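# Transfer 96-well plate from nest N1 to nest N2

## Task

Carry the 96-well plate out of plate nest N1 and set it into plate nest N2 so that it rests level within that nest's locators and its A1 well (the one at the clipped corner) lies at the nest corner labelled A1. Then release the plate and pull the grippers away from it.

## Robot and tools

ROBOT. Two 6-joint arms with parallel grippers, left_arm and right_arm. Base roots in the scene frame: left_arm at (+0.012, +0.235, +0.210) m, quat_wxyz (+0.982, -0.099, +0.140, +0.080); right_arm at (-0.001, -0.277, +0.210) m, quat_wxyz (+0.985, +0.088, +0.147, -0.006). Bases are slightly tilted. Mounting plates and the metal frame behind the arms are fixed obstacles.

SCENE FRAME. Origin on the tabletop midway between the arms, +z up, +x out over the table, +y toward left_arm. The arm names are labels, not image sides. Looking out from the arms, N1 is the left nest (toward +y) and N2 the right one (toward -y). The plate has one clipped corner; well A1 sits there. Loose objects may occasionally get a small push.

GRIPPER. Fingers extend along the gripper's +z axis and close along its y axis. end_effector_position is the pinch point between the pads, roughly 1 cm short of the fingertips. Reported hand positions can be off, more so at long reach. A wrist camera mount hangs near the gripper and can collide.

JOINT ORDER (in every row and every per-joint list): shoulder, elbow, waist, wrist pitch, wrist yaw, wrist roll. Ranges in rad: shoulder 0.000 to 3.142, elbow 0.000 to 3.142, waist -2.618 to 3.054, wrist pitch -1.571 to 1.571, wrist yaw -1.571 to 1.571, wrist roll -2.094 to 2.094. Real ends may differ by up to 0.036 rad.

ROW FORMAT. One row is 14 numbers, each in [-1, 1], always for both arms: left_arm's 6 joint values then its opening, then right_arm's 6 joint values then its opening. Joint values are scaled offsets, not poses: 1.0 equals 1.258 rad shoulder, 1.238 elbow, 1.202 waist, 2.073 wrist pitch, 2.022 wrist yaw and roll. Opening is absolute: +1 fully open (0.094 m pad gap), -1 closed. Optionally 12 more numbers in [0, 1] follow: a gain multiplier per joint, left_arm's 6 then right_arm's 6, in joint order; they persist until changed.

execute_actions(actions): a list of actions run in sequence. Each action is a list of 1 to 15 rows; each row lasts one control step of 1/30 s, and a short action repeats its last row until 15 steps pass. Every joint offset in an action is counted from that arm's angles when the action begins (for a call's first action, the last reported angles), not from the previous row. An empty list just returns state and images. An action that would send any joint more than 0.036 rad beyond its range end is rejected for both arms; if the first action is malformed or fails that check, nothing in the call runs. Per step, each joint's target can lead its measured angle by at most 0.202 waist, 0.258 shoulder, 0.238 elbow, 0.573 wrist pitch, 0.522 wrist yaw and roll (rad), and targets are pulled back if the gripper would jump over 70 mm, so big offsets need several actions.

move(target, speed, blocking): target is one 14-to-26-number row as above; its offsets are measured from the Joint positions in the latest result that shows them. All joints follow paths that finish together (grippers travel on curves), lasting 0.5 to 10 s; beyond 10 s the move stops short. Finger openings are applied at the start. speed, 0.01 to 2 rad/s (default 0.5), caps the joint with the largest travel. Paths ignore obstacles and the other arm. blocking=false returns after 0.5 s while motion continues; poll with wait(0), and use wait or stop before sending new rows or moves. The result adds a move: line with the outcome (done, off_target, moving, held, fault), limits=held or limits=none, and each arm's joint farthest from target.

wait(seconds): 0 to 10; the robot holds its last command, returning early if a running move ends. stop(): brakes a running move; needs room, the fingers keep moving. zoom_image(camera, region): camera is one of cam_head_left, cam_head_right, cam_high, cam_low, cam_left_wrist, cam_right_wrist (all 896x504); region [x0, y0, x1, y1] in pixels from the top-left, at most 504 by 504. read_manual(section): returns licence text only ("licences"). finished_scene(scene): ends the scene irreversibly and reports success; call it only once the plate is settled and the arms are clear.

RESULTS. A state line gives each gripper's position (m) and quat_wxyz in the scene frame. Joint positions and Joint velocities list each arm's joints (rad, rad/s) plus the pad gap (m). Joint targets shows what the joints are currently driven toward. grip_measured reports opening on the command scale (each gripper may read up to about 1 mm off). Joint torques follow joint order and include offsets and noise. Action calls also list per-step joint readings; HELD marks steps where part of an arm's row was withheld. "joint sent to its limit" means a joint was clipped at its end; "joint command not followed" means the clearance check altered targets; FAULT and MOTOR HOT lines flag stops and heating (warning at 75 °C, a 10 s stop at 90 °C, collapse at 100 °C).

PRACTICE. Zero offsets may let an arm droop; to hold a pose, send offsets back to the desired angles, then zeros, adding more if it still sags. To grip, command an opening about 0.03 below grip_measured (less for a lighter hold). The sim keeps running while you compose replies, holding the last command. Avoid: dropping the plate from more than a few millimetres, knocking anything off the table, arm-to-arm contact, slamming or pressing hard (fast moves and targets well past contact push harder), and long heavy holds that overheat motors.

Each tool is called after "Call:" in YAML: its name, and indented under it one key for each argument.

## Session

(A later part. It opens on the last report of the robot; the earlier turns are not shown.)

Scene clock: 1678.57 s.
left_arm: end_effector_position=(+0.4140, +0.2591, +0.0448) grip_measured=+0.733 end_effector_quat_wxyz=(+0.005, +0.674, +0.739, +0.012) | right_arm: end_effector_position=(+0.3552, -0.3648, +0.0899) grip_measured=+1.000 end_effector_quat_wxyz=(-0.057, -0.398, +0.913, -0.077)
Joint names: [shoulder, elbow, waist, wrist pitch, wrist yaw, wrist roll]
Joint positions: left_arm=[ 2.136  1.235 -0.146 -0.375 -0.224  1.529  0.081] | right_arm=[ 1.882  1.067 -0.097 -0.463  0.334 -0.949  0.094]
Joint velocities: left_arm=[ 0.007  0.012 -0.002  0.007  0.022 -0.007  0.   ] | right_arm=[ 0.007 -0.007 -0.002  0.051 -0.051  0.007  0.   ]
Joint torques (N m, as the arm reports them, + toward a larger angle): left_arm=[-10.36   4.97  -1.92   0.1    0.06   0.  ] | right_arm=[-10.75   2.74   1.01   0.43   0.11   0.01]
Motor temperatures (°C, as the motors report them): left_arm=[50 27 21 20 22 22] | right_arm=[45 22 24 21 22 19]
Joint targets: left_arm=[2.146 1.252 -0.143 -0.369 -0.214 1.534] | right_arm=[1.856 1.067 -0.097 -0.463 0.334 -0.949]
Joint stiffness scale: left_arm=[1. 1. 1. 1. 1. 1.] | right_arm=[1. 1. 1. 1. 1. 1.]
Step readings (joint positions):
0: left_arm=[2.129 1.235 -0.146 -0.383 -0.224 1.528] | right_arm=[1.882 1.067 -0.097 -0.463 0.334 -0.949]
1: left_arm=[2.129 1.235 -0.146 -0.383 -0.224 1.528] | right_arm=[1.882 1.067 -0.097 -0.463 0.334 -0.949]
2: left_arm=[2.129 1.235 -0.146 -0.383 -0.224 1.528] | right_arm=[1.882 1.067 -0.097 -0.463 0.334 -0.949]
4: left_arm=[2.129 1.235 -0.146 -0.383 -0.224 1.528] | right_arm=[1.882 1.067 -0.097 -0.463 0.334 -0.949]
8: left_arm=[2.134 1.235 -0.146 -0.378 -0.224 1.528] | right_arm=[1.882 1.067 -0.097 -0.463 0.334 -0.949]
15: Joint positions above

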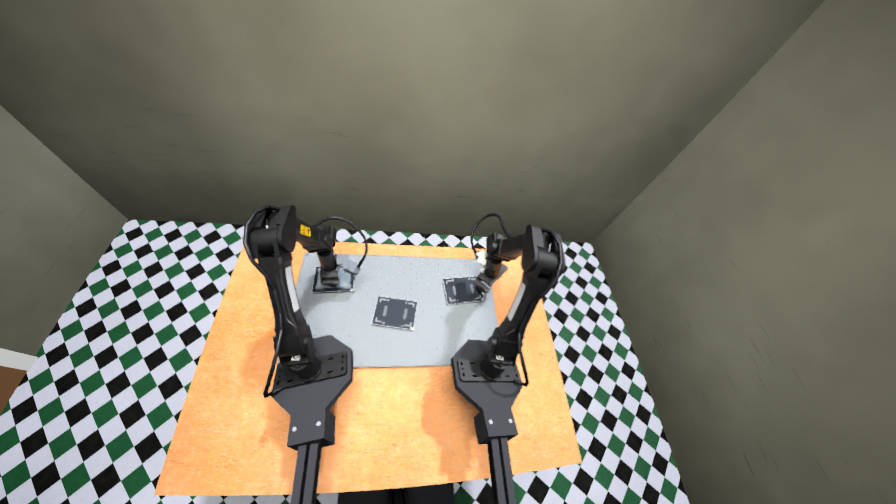

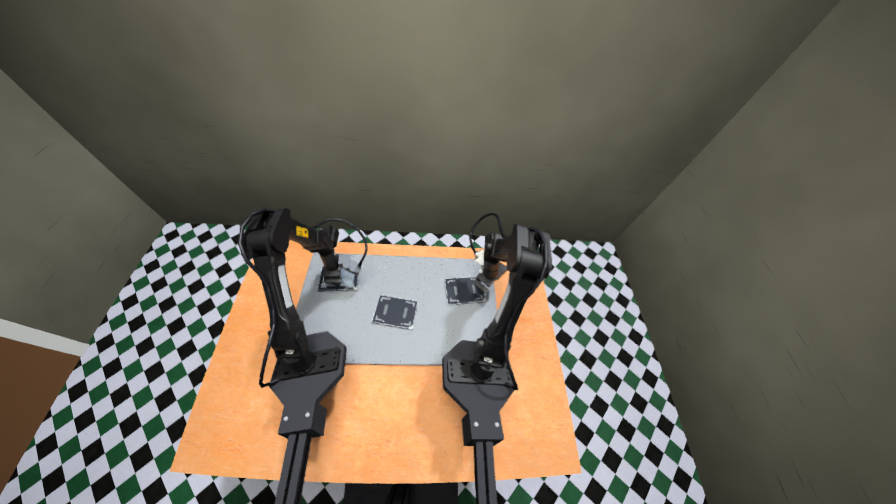

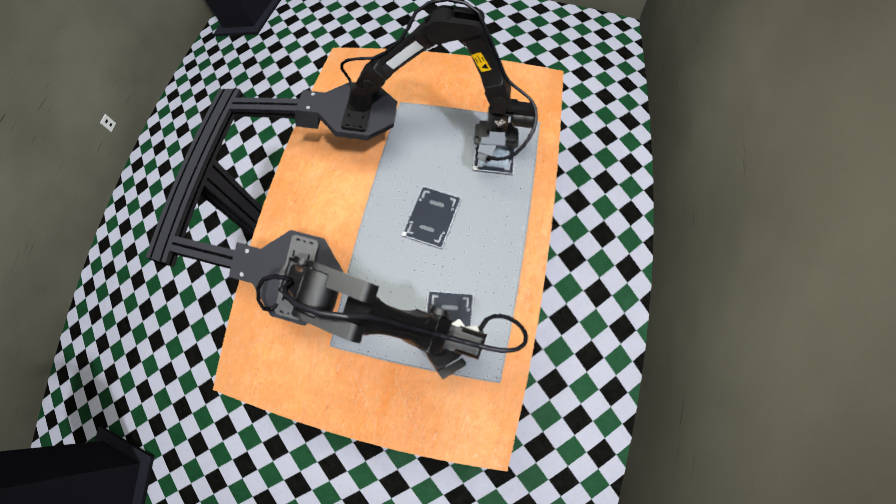

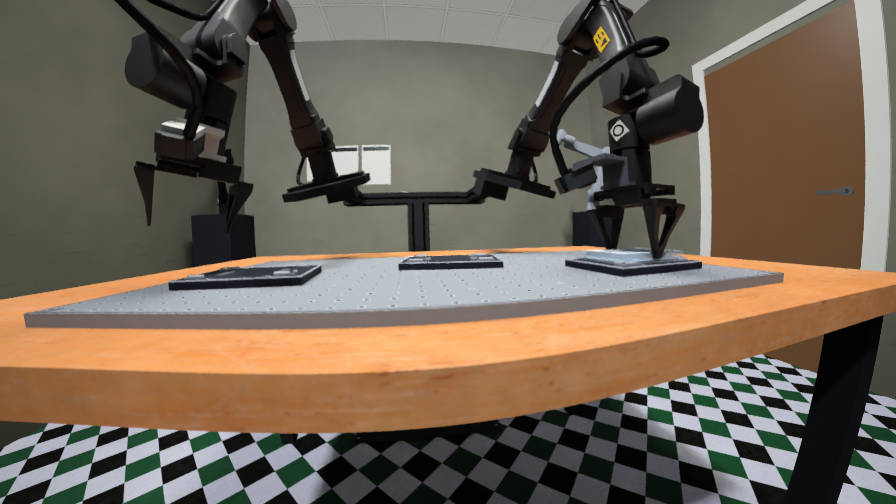

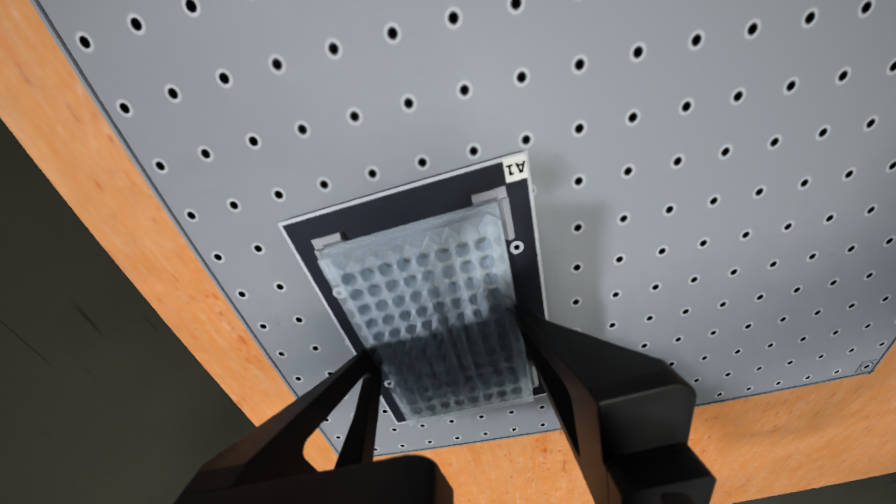

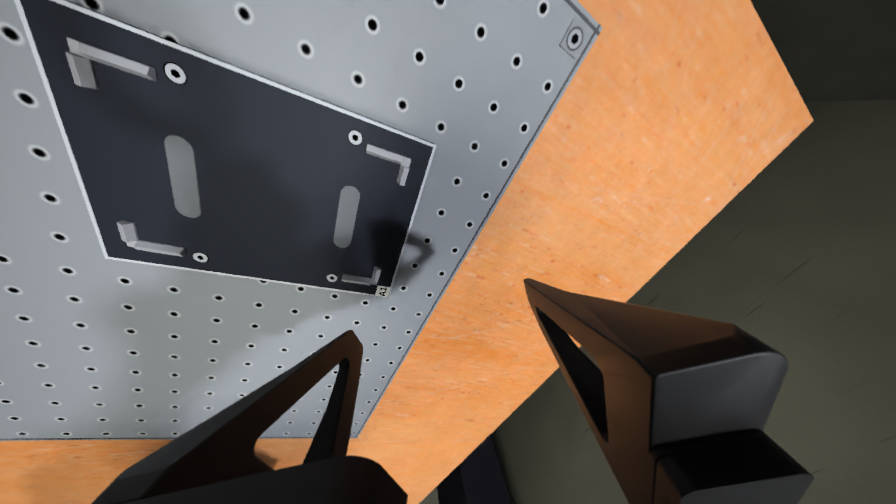

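Call:
execute_actions:
  actions:
    - [[0.008,0.0137,0.0025,0.003,0.005,0.0025,0.70,-0.02,0,0,0,0,0,1.0],[0.008,0.0137,0.013,0.003,0.005,0.0025,0.70,-0.02,0,0,0,0,0,1.0],[0.009,0.0137,0.005,0.0035,0.005,0.003,0.70,-0.02,0,0,0,0,0,1.0],[0.010,0.0137,0.005,0.004,0.005,0.0035,0.70,-0.02,0,0,0,0,0,1.0],[0.014,0.0137,0.005,0.005,0.005,0.0035,0.70,-0.02,0,0,0,0,0,1.0],[0.014,0.0137,0.005,0.006,0.005,0.0035,0.70,-0.02,0,0,0,0,0,1.0],[0.013,0.0137,0.005,0.007,0.005,0.0035,0.70,-0.02,0,0,0,0,0,1.0]]

Call:
zoom_image:
  camera: "cam_left_wrist"
  region: [305, 230, 355, 275]

Call:
zoom_image:
  camera: "cam_left_wrist"
  region: [480, 185, 530, 245]

Call:
zoom_image:
  camera: "cam_low"
  region: [560, 210, 720, 290]

Scene clock: 1688.63 s.
left_arm: end_effector_position=(+0.4141, +0.2592, +0.0448) grip_measured=+0.733 end_effector_quat_wxyz=(+0.005, +0.674, +0.739, +0.012) | right_arm: end_effector_position=(+0.3552, -0.3648, +0.0899) grip_measured=+1.000 end_effector_quat_wxyz=(-0.057, -0.398, +0.913, -0.077)
Joint names: [shoulder, elbow, waist, wrist pitch, wrist yaw, wrist roll]
Joint positions: left_arm=[ 2.136  1.235 -0.146 -0.375 -0.223  1.529  0.081] | right_arm=[ 1.882  1.067 -0.097 -0.463  0.334 -0.949  0.094]
Joint velocities: left_arm=[-0.017  0.002  0.007  0.037 -0.022 -0.022  0.001] | right_arm=[ 0.012  0.002  0.007 -0.022 -0.007  0.007  0.   ]
Joint torques (N m, as the arm reports them, + toward a larger angle): left_arm=[-9.9   4.97 -1.69  0.18  0.07  0.02] | right_arm=[-10.76   2.76   0.96   0.43   0.11   0.02]
Motor temperatures (°C, as the motors report them): left_arm=[49 27 21 20 22 22] | right_arm=[45 22 24 21 22 19]
Joint targets: left_arm=[2.152 1.252 -0.141 -0.360 -0.214 1.536] | right_arm=[1.856 1.067 -0.097 -0.463 0.334 -0.949]
Joint stiffness scale: left_arm=[1. 1. 1. 1. 1. 1.] | right_arm=[1. 1. 1. 1. 1. 1.]
Step readings (joint positions):
0: left_arm=[2.136 1.235 -0.146 -0.375 -0.224 1.529] | right_arm=[1.882 1.067 -0.097 -0.463 0.334 -0.949]
1: left_arm=[2.136 1.235 -0.146 -0.375 -0.224 1.529] | right_arm=[1.882 1.067 -0.097 -0.463 0.334 -0.949]
2: left_arm=[2.136 1.235 -0.146 -0.375 -0.224 1.529] | right_arm=[1.882 1.067 -0.097 -0.463 0.334 -0.949]
4: left_arm=[2.136 1.235 -0.146 -0.375 -0.223 1.529] | right_arm=[1.882 1.067 -0.097 -0.463 0.334 -0.949]
8: left_arm=[2.136 1.235 -0.146 -0.375 -0.223 1.529] | right_arm=[1.882 1.067 -0.097 -0.463 0.334 -0.949]
15: Joint positions above

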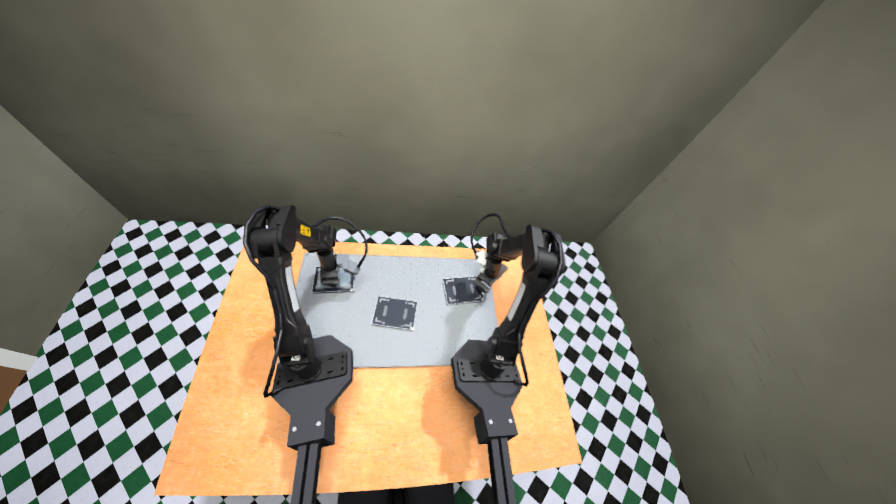

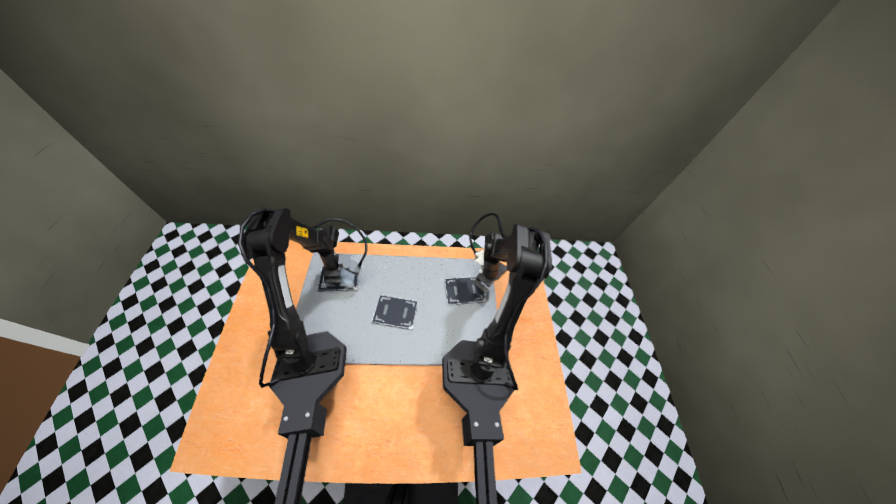

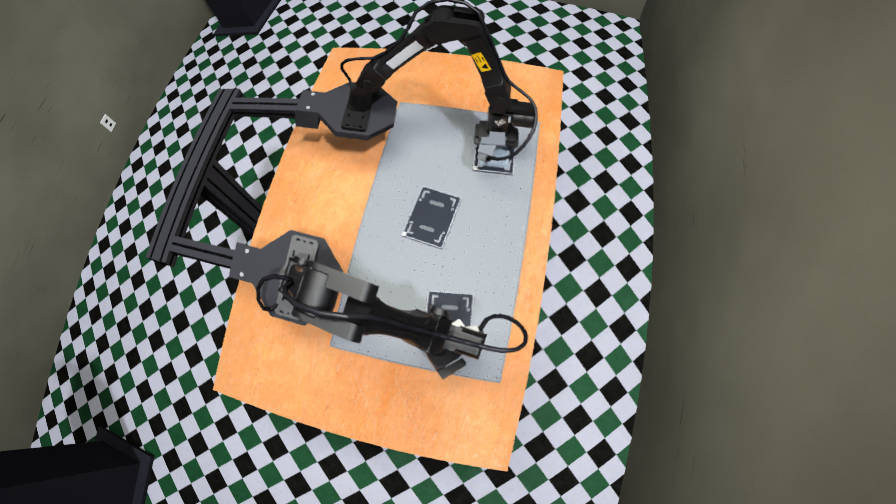

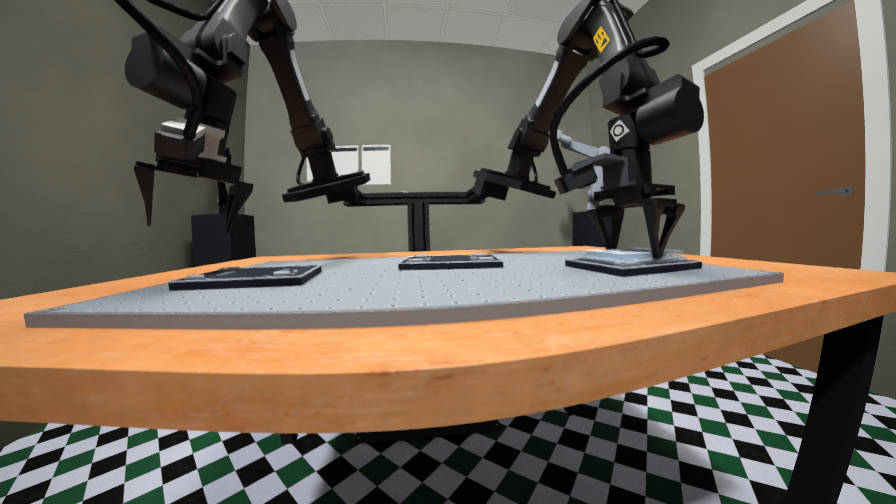

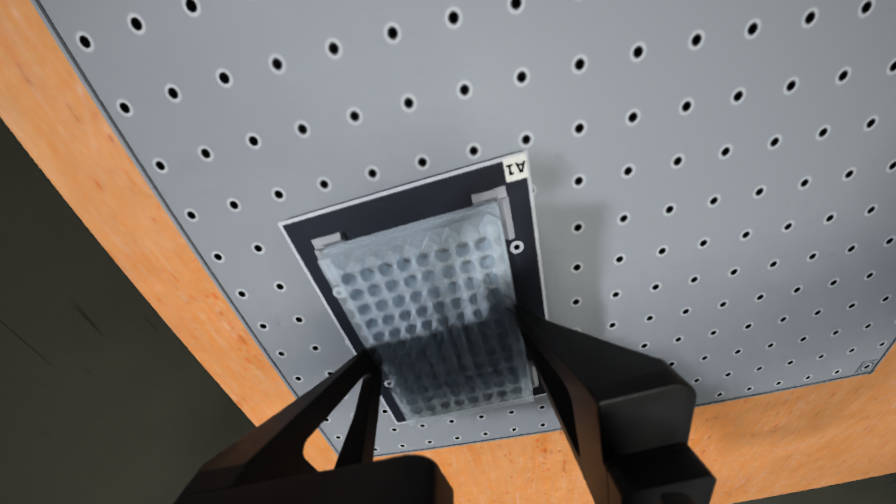

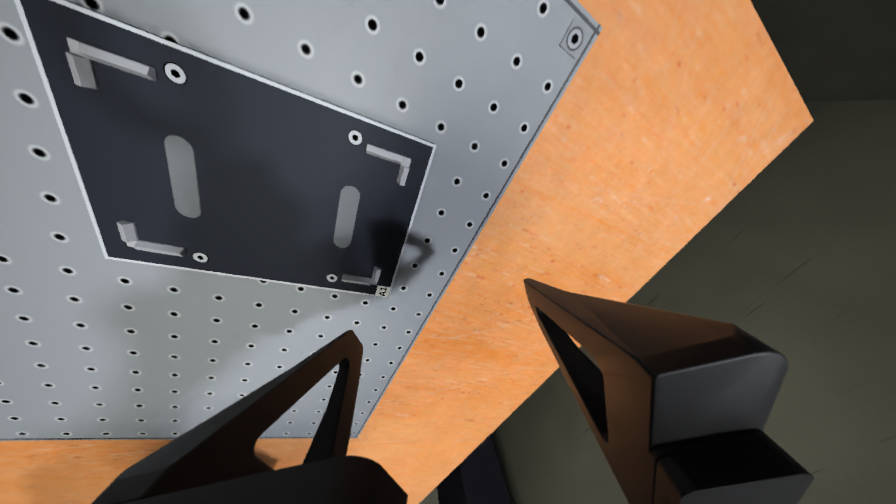

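Region (305, 230, 355, 275) of cam_left_wrist's 896x504 image, scaled by 10.080, with more detail than that image has; it fills the top 454 rows of this view, and the rest is white.

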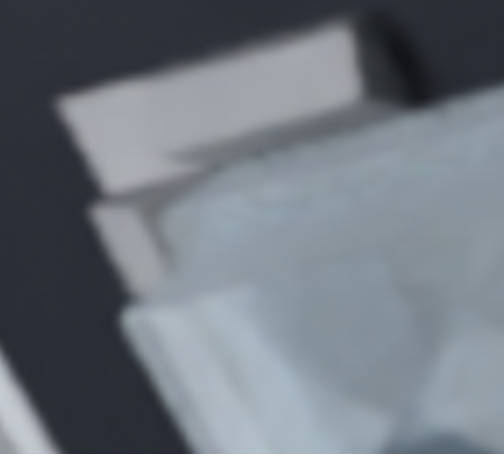

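Region (480, 185, 530, 245) of cam_left_wrist's 896x504 image, scaled by 8.400, with more detail than that image has.

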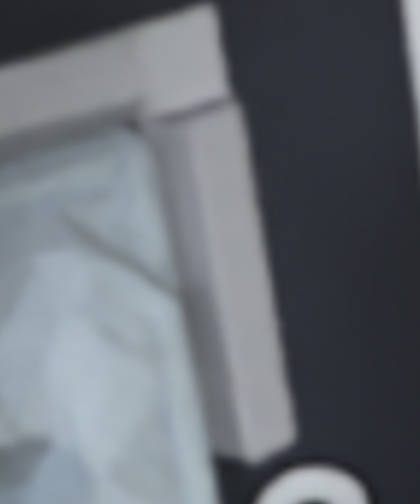

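Region (560, 210, 720, 290) of cam_low's 896x504 image, scaled by 3.150, with more detail than that image has.

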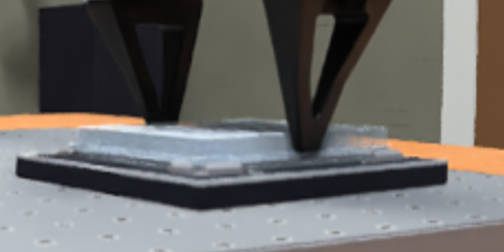

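Call:
zoom_image:
  camera: "cam_low"
  region: [570, 240, 640, 280]

Call:
zoom_image:
  camera: "cam_low"
  region: [640, 240, 710, 280]

Call:
zoom_image:
  camera: "cam_left_wrist"
  region: [500, 340, 560, 410]

Call:
zoom_image:
  camera: "cam_left_wrist"
  region: [370, 350, 440, 430]

Region (570, 240, 640, 280) of cam_low's 896x504 image, scaled by 7.200, with more detail than that image has; it fills the top 288 rows of this view, and the rest is white.

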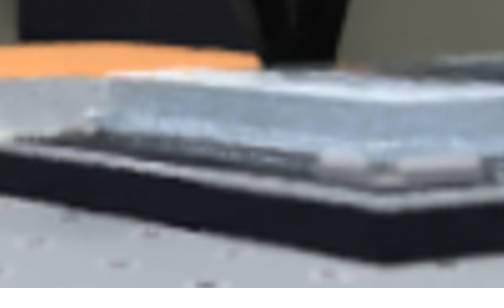

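Region (640, 240, 710, 280) of cam_low's 896x504 image, scaled by 7.200, with more detail than that image has; it fills the top 288 rows of this view, and the rest is white.

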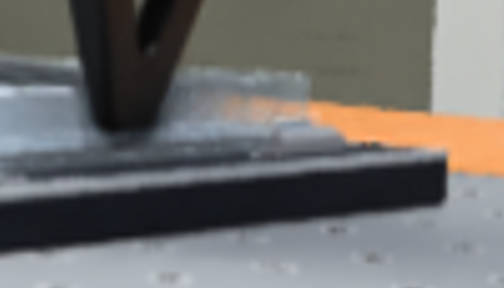

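Region (500, 340, 560, 410) of cam_left_wrist's 896x504 image, scaled by 7.200, with more detail than that image has; it fills the left 432 columns of this view, and the rest is white.

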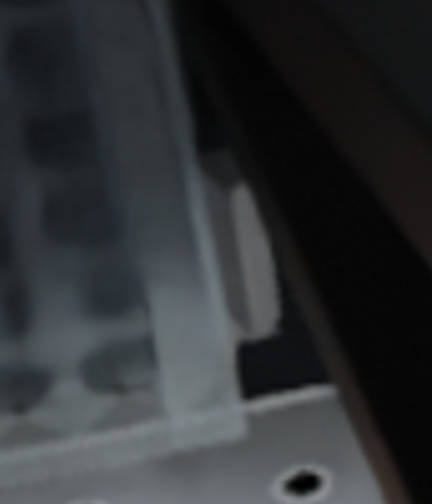

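Region (370, 350, 440, 430) of cam_left_wrist's 896x504 image, scaled by 6.300, with more detail than that image has; it fills the left 441 columns of this view, and the rest is white.

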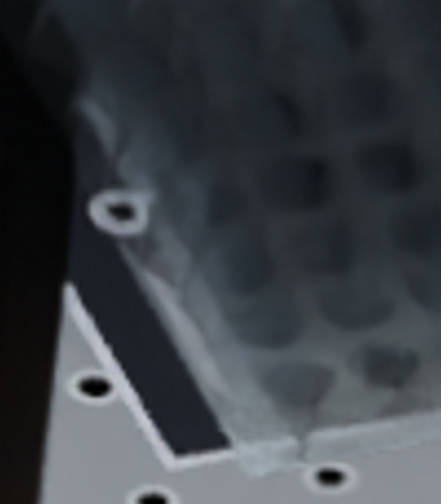

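Call:
execute_actions:
  actions:
    - [[0.004,0.0137,0.004,0.004,0.005,0.002,0.70,-0.02,0,0,0,0,0,1.0],[-0.006,0.0137,0.004,0.002,0.005,0.002,0.70,-0.02,0,0,0,0,0,1.0],[-0.020,0.0137,0.004,0.000,0.005,0.002,0.70,-0.02,0,0,0,0,0,1.0],[-0.012,0.0137,0.004,0.000,0.005,0.002,0.70,-0.02,0,0,0,0,0,1.0],[-0.012,0.0137,0.015,0.000,0.005,0.002,0.70,-0.02,0,0,0,0,0,1.0],[-0.012,0.0137,0.015,0.000,0.005,0.002,0.70,-0.02,0,0,0,0,0,1.0],[-0.012,0.0137,0.006,0.000,0.005,0.002,0.70,-0.02,0,0,0,0,0,1.0]]

Call:
zoom_image:
  camera: "cam_left_wrist"
  region: [305, 230, 355, 275]

Call:
zoom_image:
  camera: "cam_left_wrist"
  region: [480, 185, 530, 245]

Scene clock: 1748.53 s.
left_arm: end_effector_position=(+0.4140, +0.2594, +0.0446) grip_measured=+0.733 end_effector_quat_wxyz=(+0.006, +0.673, +0.739, +0.011) | right_arm: end_effector_position=(+0.3552, -0.3648, +0.0899) grip_measured=+1.000 end_effector_quat_wxyz=(-0.057, -0.398, +0.913, -0.077)
Joint names: [shoulder, elbow, waist, wrist pitch, wrist yaw, wrist roll]
Joint positions: left_arm=[ 2.136  1.235 -0.144 -0.375 -0.221  1.53   0.081] | right_arm=[ 1.882  1.067 -0.097 -0.463  0.334 -0.949  0.094]
Joint velocities: left_arm=[-0.012  0.002 -0.017  0.081 -0.037 -0.037 -0.   ] | right_arm=[-0.027  0.007 -0.002 -0.007 -0.051 -0.037  0.   ]
Joint torques (N m, as the arm reports them, + toward a larger angle): left_arm=[-12.5    4.97  -1.65   0.04   0.05  -0.01] | right_arm=[-10.72   2.74   0.97   0.44   0.12   0.02]
Motor temperatures (°C, as the motors report them): left_arm=[46 27 21 21 22 22] | right_arm=[45 22 23 21 22 19]
Joint targets: left_arm=[2.121 1.252 -0.139 -0.375 -0.213 1.533] | right_arm=[1.856 1.067 -0.097 -0.463 0.334 -0.949]
Joint stiffness scale: left_arm=[1. 1. 1. 1. 1. 1.] | right_arm=[1. 1. 1. 1. 1. 1.]
Step readings (joint positions):
0: left_arm=[2.136 1.235 -0.146 -0.375 -0.223 1.529] | right_arm=[1.882 1.067 -0.097 -0.463 0.334 -0.949]
1: left_arm=[2.136 1.235 -0.146 -0.375 -0.223 1.529] | right_arm=[1.882 1.067 -0.097 -0.463 0.334 -0.949]
2: left_arm=[2.136 1.235 -0.146 -0.375 -0.223 1.529] | right_arm=[1.882 1.067 -0.097 -0.463 0.334 -0.949]
4: left_arm=[2.136 1.235 -0.146 -0.375 -0.223 1.529] | right_arm=[1.882 1.067 -0.097 -0.463 0.334 -0.949]
8: left_arm=[2.136 1.235 -0.144 -0.375 -0.221 1.530] | right_arm=[1.882 1.067 -0.097 -0.463 0.334 -0.949]
15: Joint positions above

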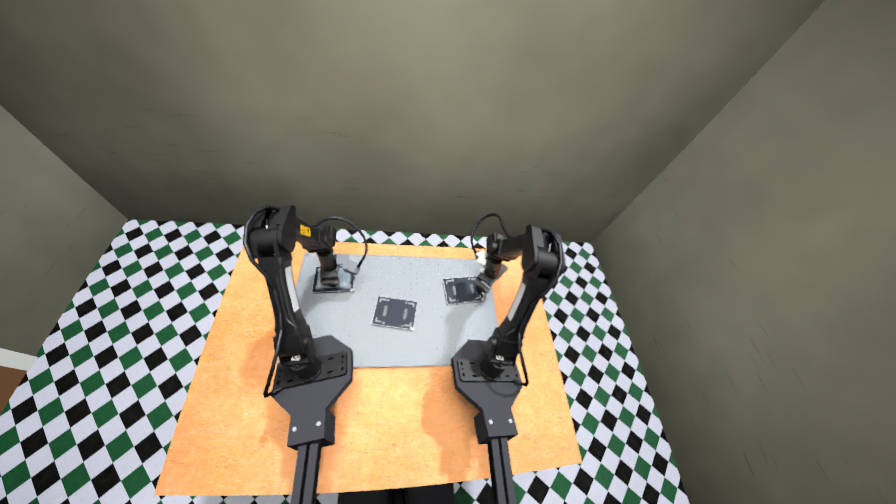

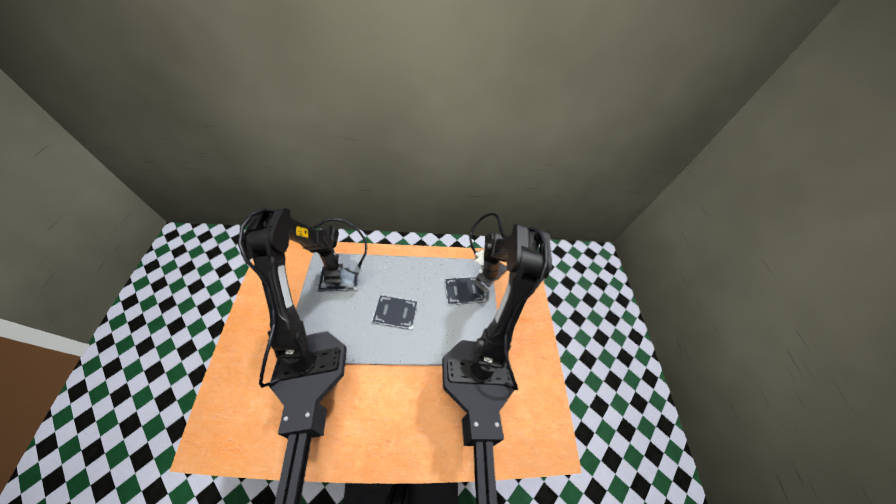

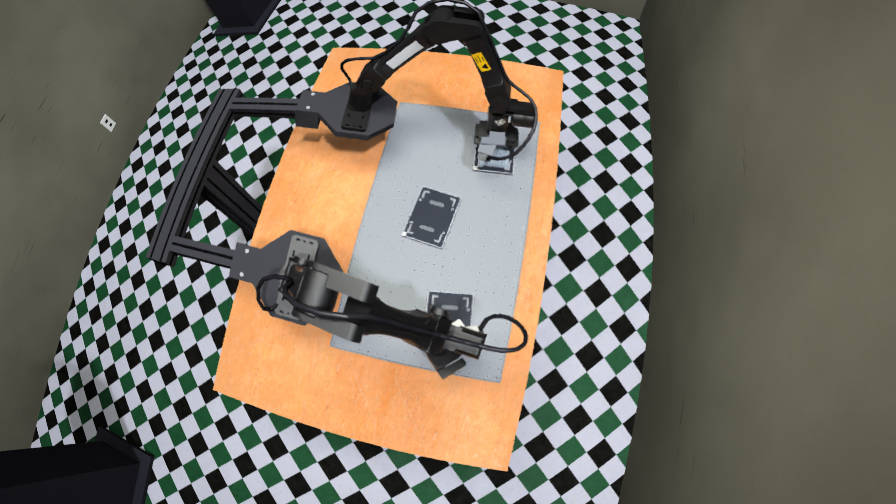

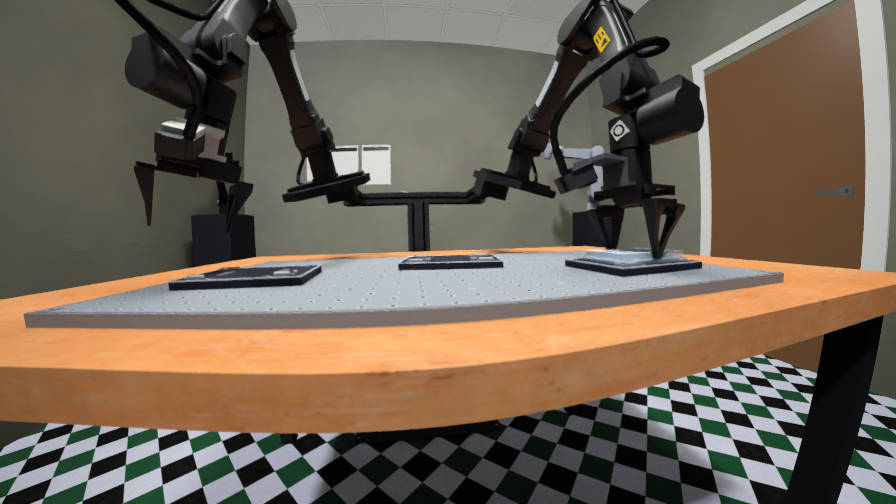

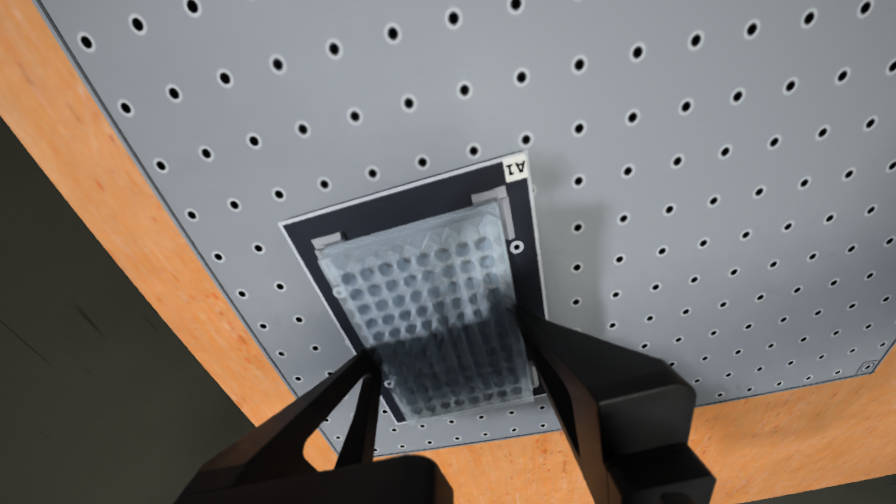

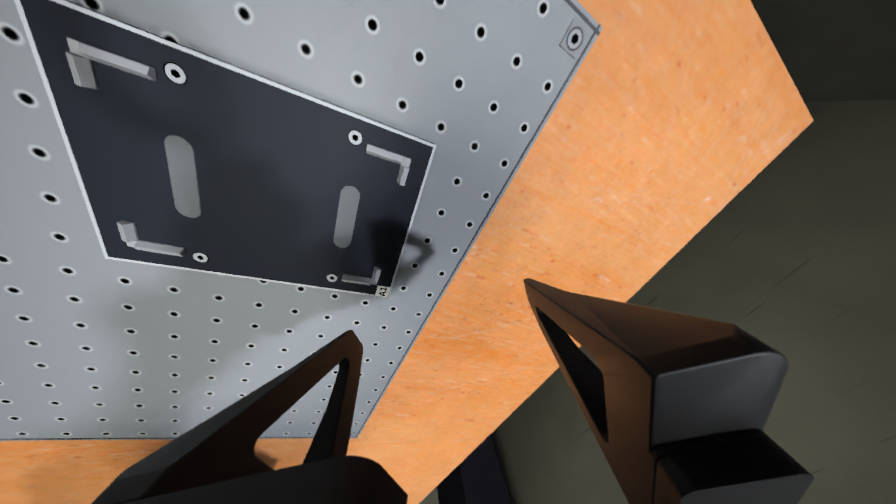

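Region (305, 230, 355, 275) of cam_left_wrist's 896x504 image, scaled by 10.080, with more detail than that image has; it fills the top 454 rows of this view, and the rest is white.

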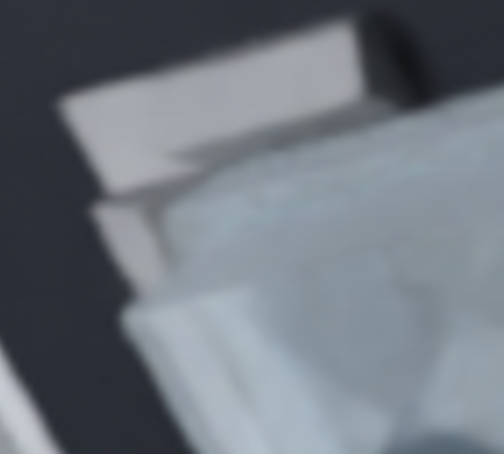

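Region (480, 185, 530, 245) of cam_left_wrist's 896x504 image, scaled by 8.400, with more detail than that image has.

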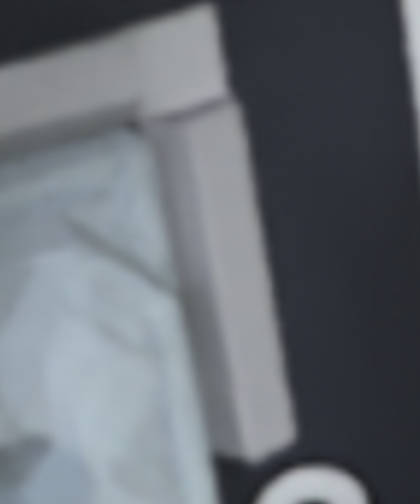

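Call:
execute_actions:
  actions:
    - [[-0.006,0.0137,0.003,0.001,0.003,0.001,0.70,-0.02,0,0,0,0,0,1.0],[0.000,0.0137,0.003,0.002,0.003,0.001,0.70,-0.02,0,0,0,0,0,1.0],[0.006,0.0137,0.003,0.002,0.003,0.001,0.70,-0.02,0,0,0,0,0,1.0],[0.011,0.0137,0.003,0.0025,0.003,0.001,0.70,-0.02,0,0,0,0,0,1.0],[0.017,0.0137,0.003,0.003,0.003,0.001,0.70,-0.02,0,0,0,0,0,1.0],[0.017,0.0137,0.003,0.003,0.003,0.001,0.70,-0.02,0,0,0,0,0,1.0],[0.012,0.0137,0.003,0.003,0.003,0.001,0.70,-0.02,0,0,0,0,0,1.0]]

Call:
zoom_image:
  camera: "cam_low"
  region: [560, 230, 720, 290]

Scene clock: 1758.00 s.
left_arm: end_effector_position=(+0.4140, +0.2594, +0.0446) grip_measured=+0.733 end_effector_quat_wxyz=(+0.006, +0.673, +0.739, +0.011) | right_arm: end_effector_position=(+0.3552, -0.3648, +0.0899) grip_measured=+1.000 end_effector_quat_wxyz=(-0.057, -0.398, +0.913, -0.077)
Joint names: [shoulder, elbow, waist, wrist pitch, wrist yaw, wrist roll]
Joint positions: left_arm=[ 2.136  1.235 -0.144 -0.375 -0.221  1.53   0.081] | right_arm=[ 1.882  1.067 -0.097 -0.463  0.334 -0.949  0.094]
Joint velocities: left_arm=[-0.017 -0.007 -0.012  0.007  0.022  0.081 -0.   ] | right_arm=[-0.007 -0.017 -0.002  0.037  0.007  0.066  0.   ]
Joint torques (N m, as the arm reports them, + toward a larger angle): left_arm=[-10.     4.97  -1.84   0.11   0.04  -0.02] | right_arm=[-10.76   2.71   1.     0.44   0.11   0.01]
Motor temperatures (°C, as the motors report them): left_arm=[48 27 21 21 22 22] | right_arm=[45 22 23 21 22 19]
Joint targets: left_arm=[2.151 1.252 -0.141 -0.368 -0.214 1.532] | right_arm=[1.856 1.067 -0.097 -0.463 0.334 -0.949]
Joint stiffness scale: left_arm=[1. 1. 1. 1. 1. 1.] | right_arm=[1. 1. 1. 1. 1. 1.]
Step readings (joint positions):
0: left_arm=[2.136 1.235 -0.144 -0.375 -0.221 1.530] | right_arm=[1.882 1.067 -0.097 -0.463 0.334 -0.949]
1: left_arm=[2.136 1.235 -0.144 -0.375 -0.221 1.530] | right_arm=[1.882 1.067 -0.097 -0.463 0.334 -0.949]
2: left_arm=[2.136 1.235 -0.144 -0.375 -0.221 1.530] | right_arm=[1.882 1.067 -0.097 -0.463 0.334 -0.949]
4: left_arm=[2.136 1.235 -0.144 -0.375 -0.221 1.530] | right_arm=[1.882 1.067 -0.097 -0.463 0.334 -0.949]
8: left_arm=[2.136 1.235 -0.144 -0.375 -0.221 1.530] | right_arm=[1.882 1.067 -0.097 -0.463 0.334 -0.949]
15: Joint positions above

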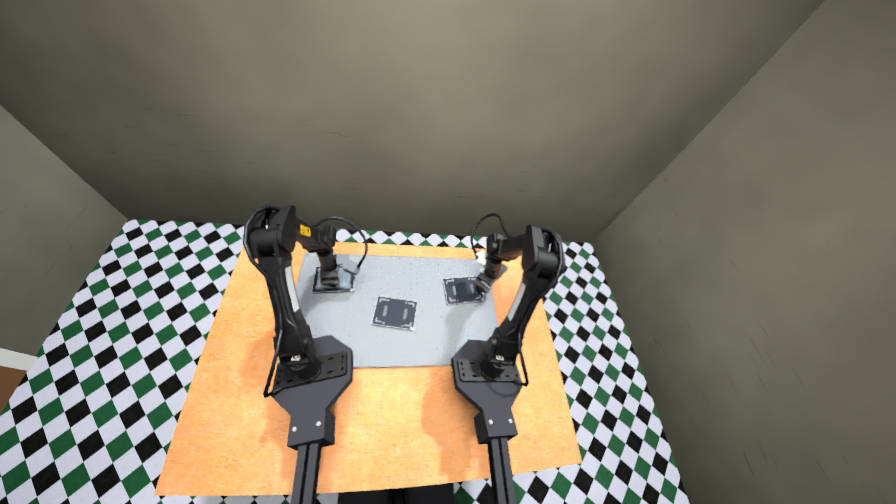

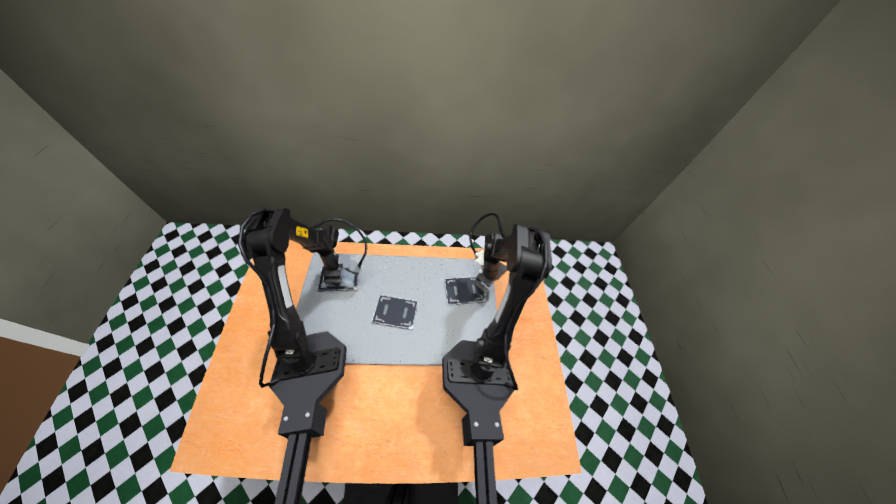

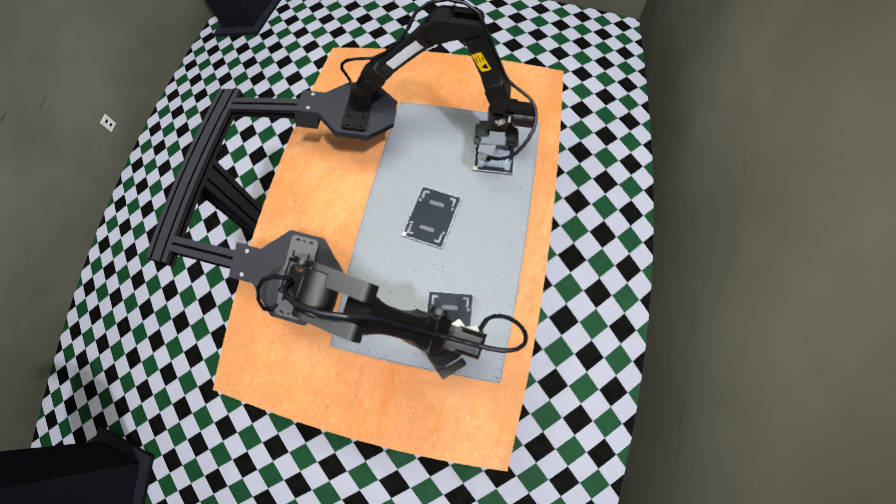

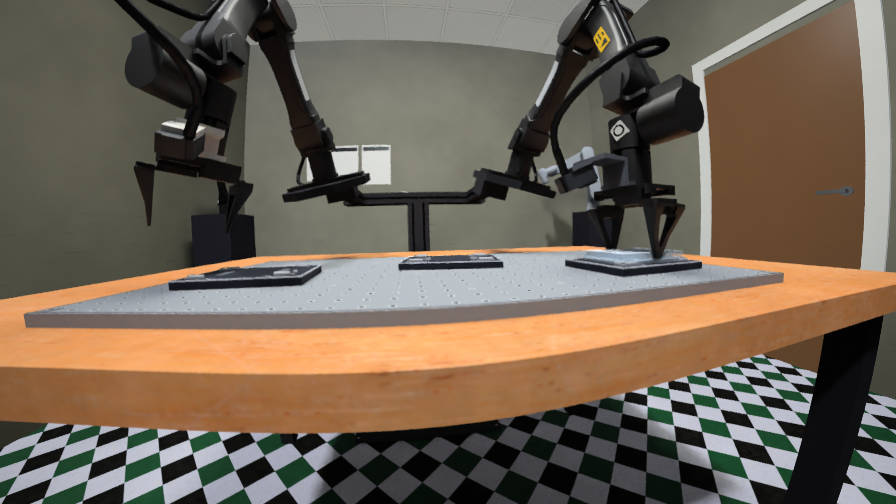

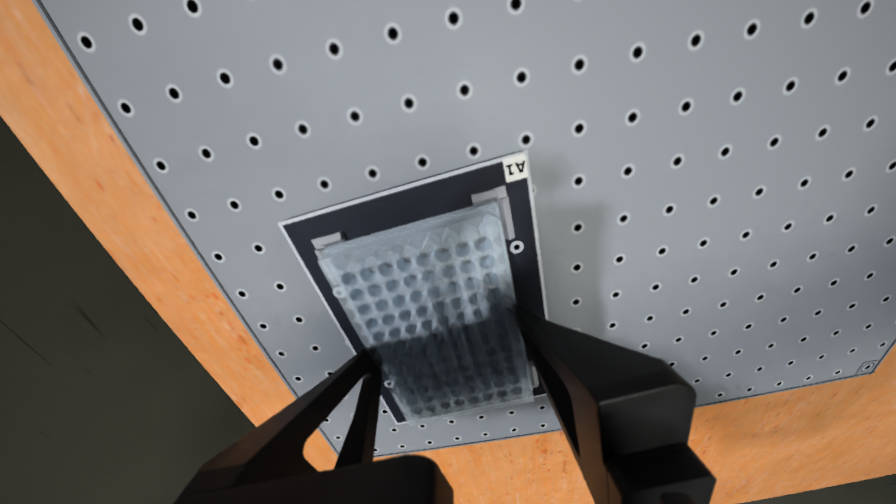

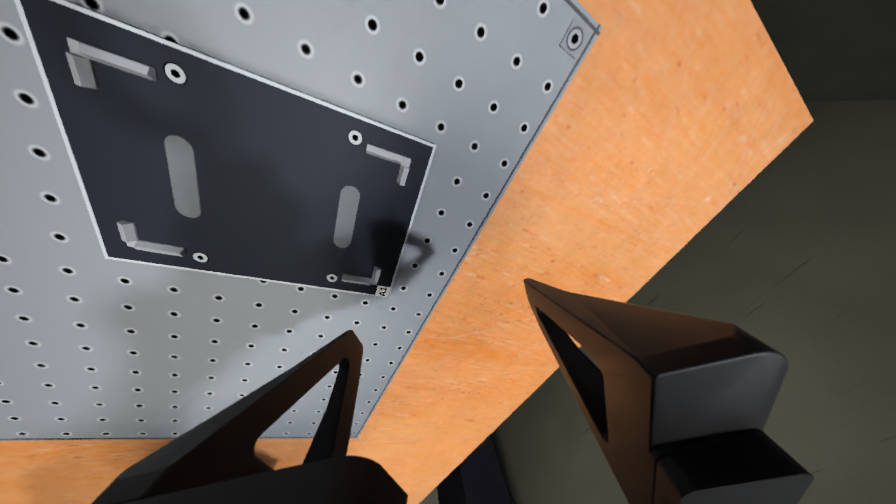

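Region (560, 230, 720, 290) of cam_low's 896x504 image, scaled by 3.150, with more detail than that image has; it fills the top 189 rows of this view, and the rest is white.

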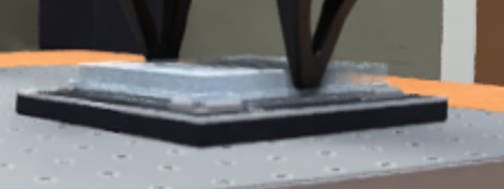

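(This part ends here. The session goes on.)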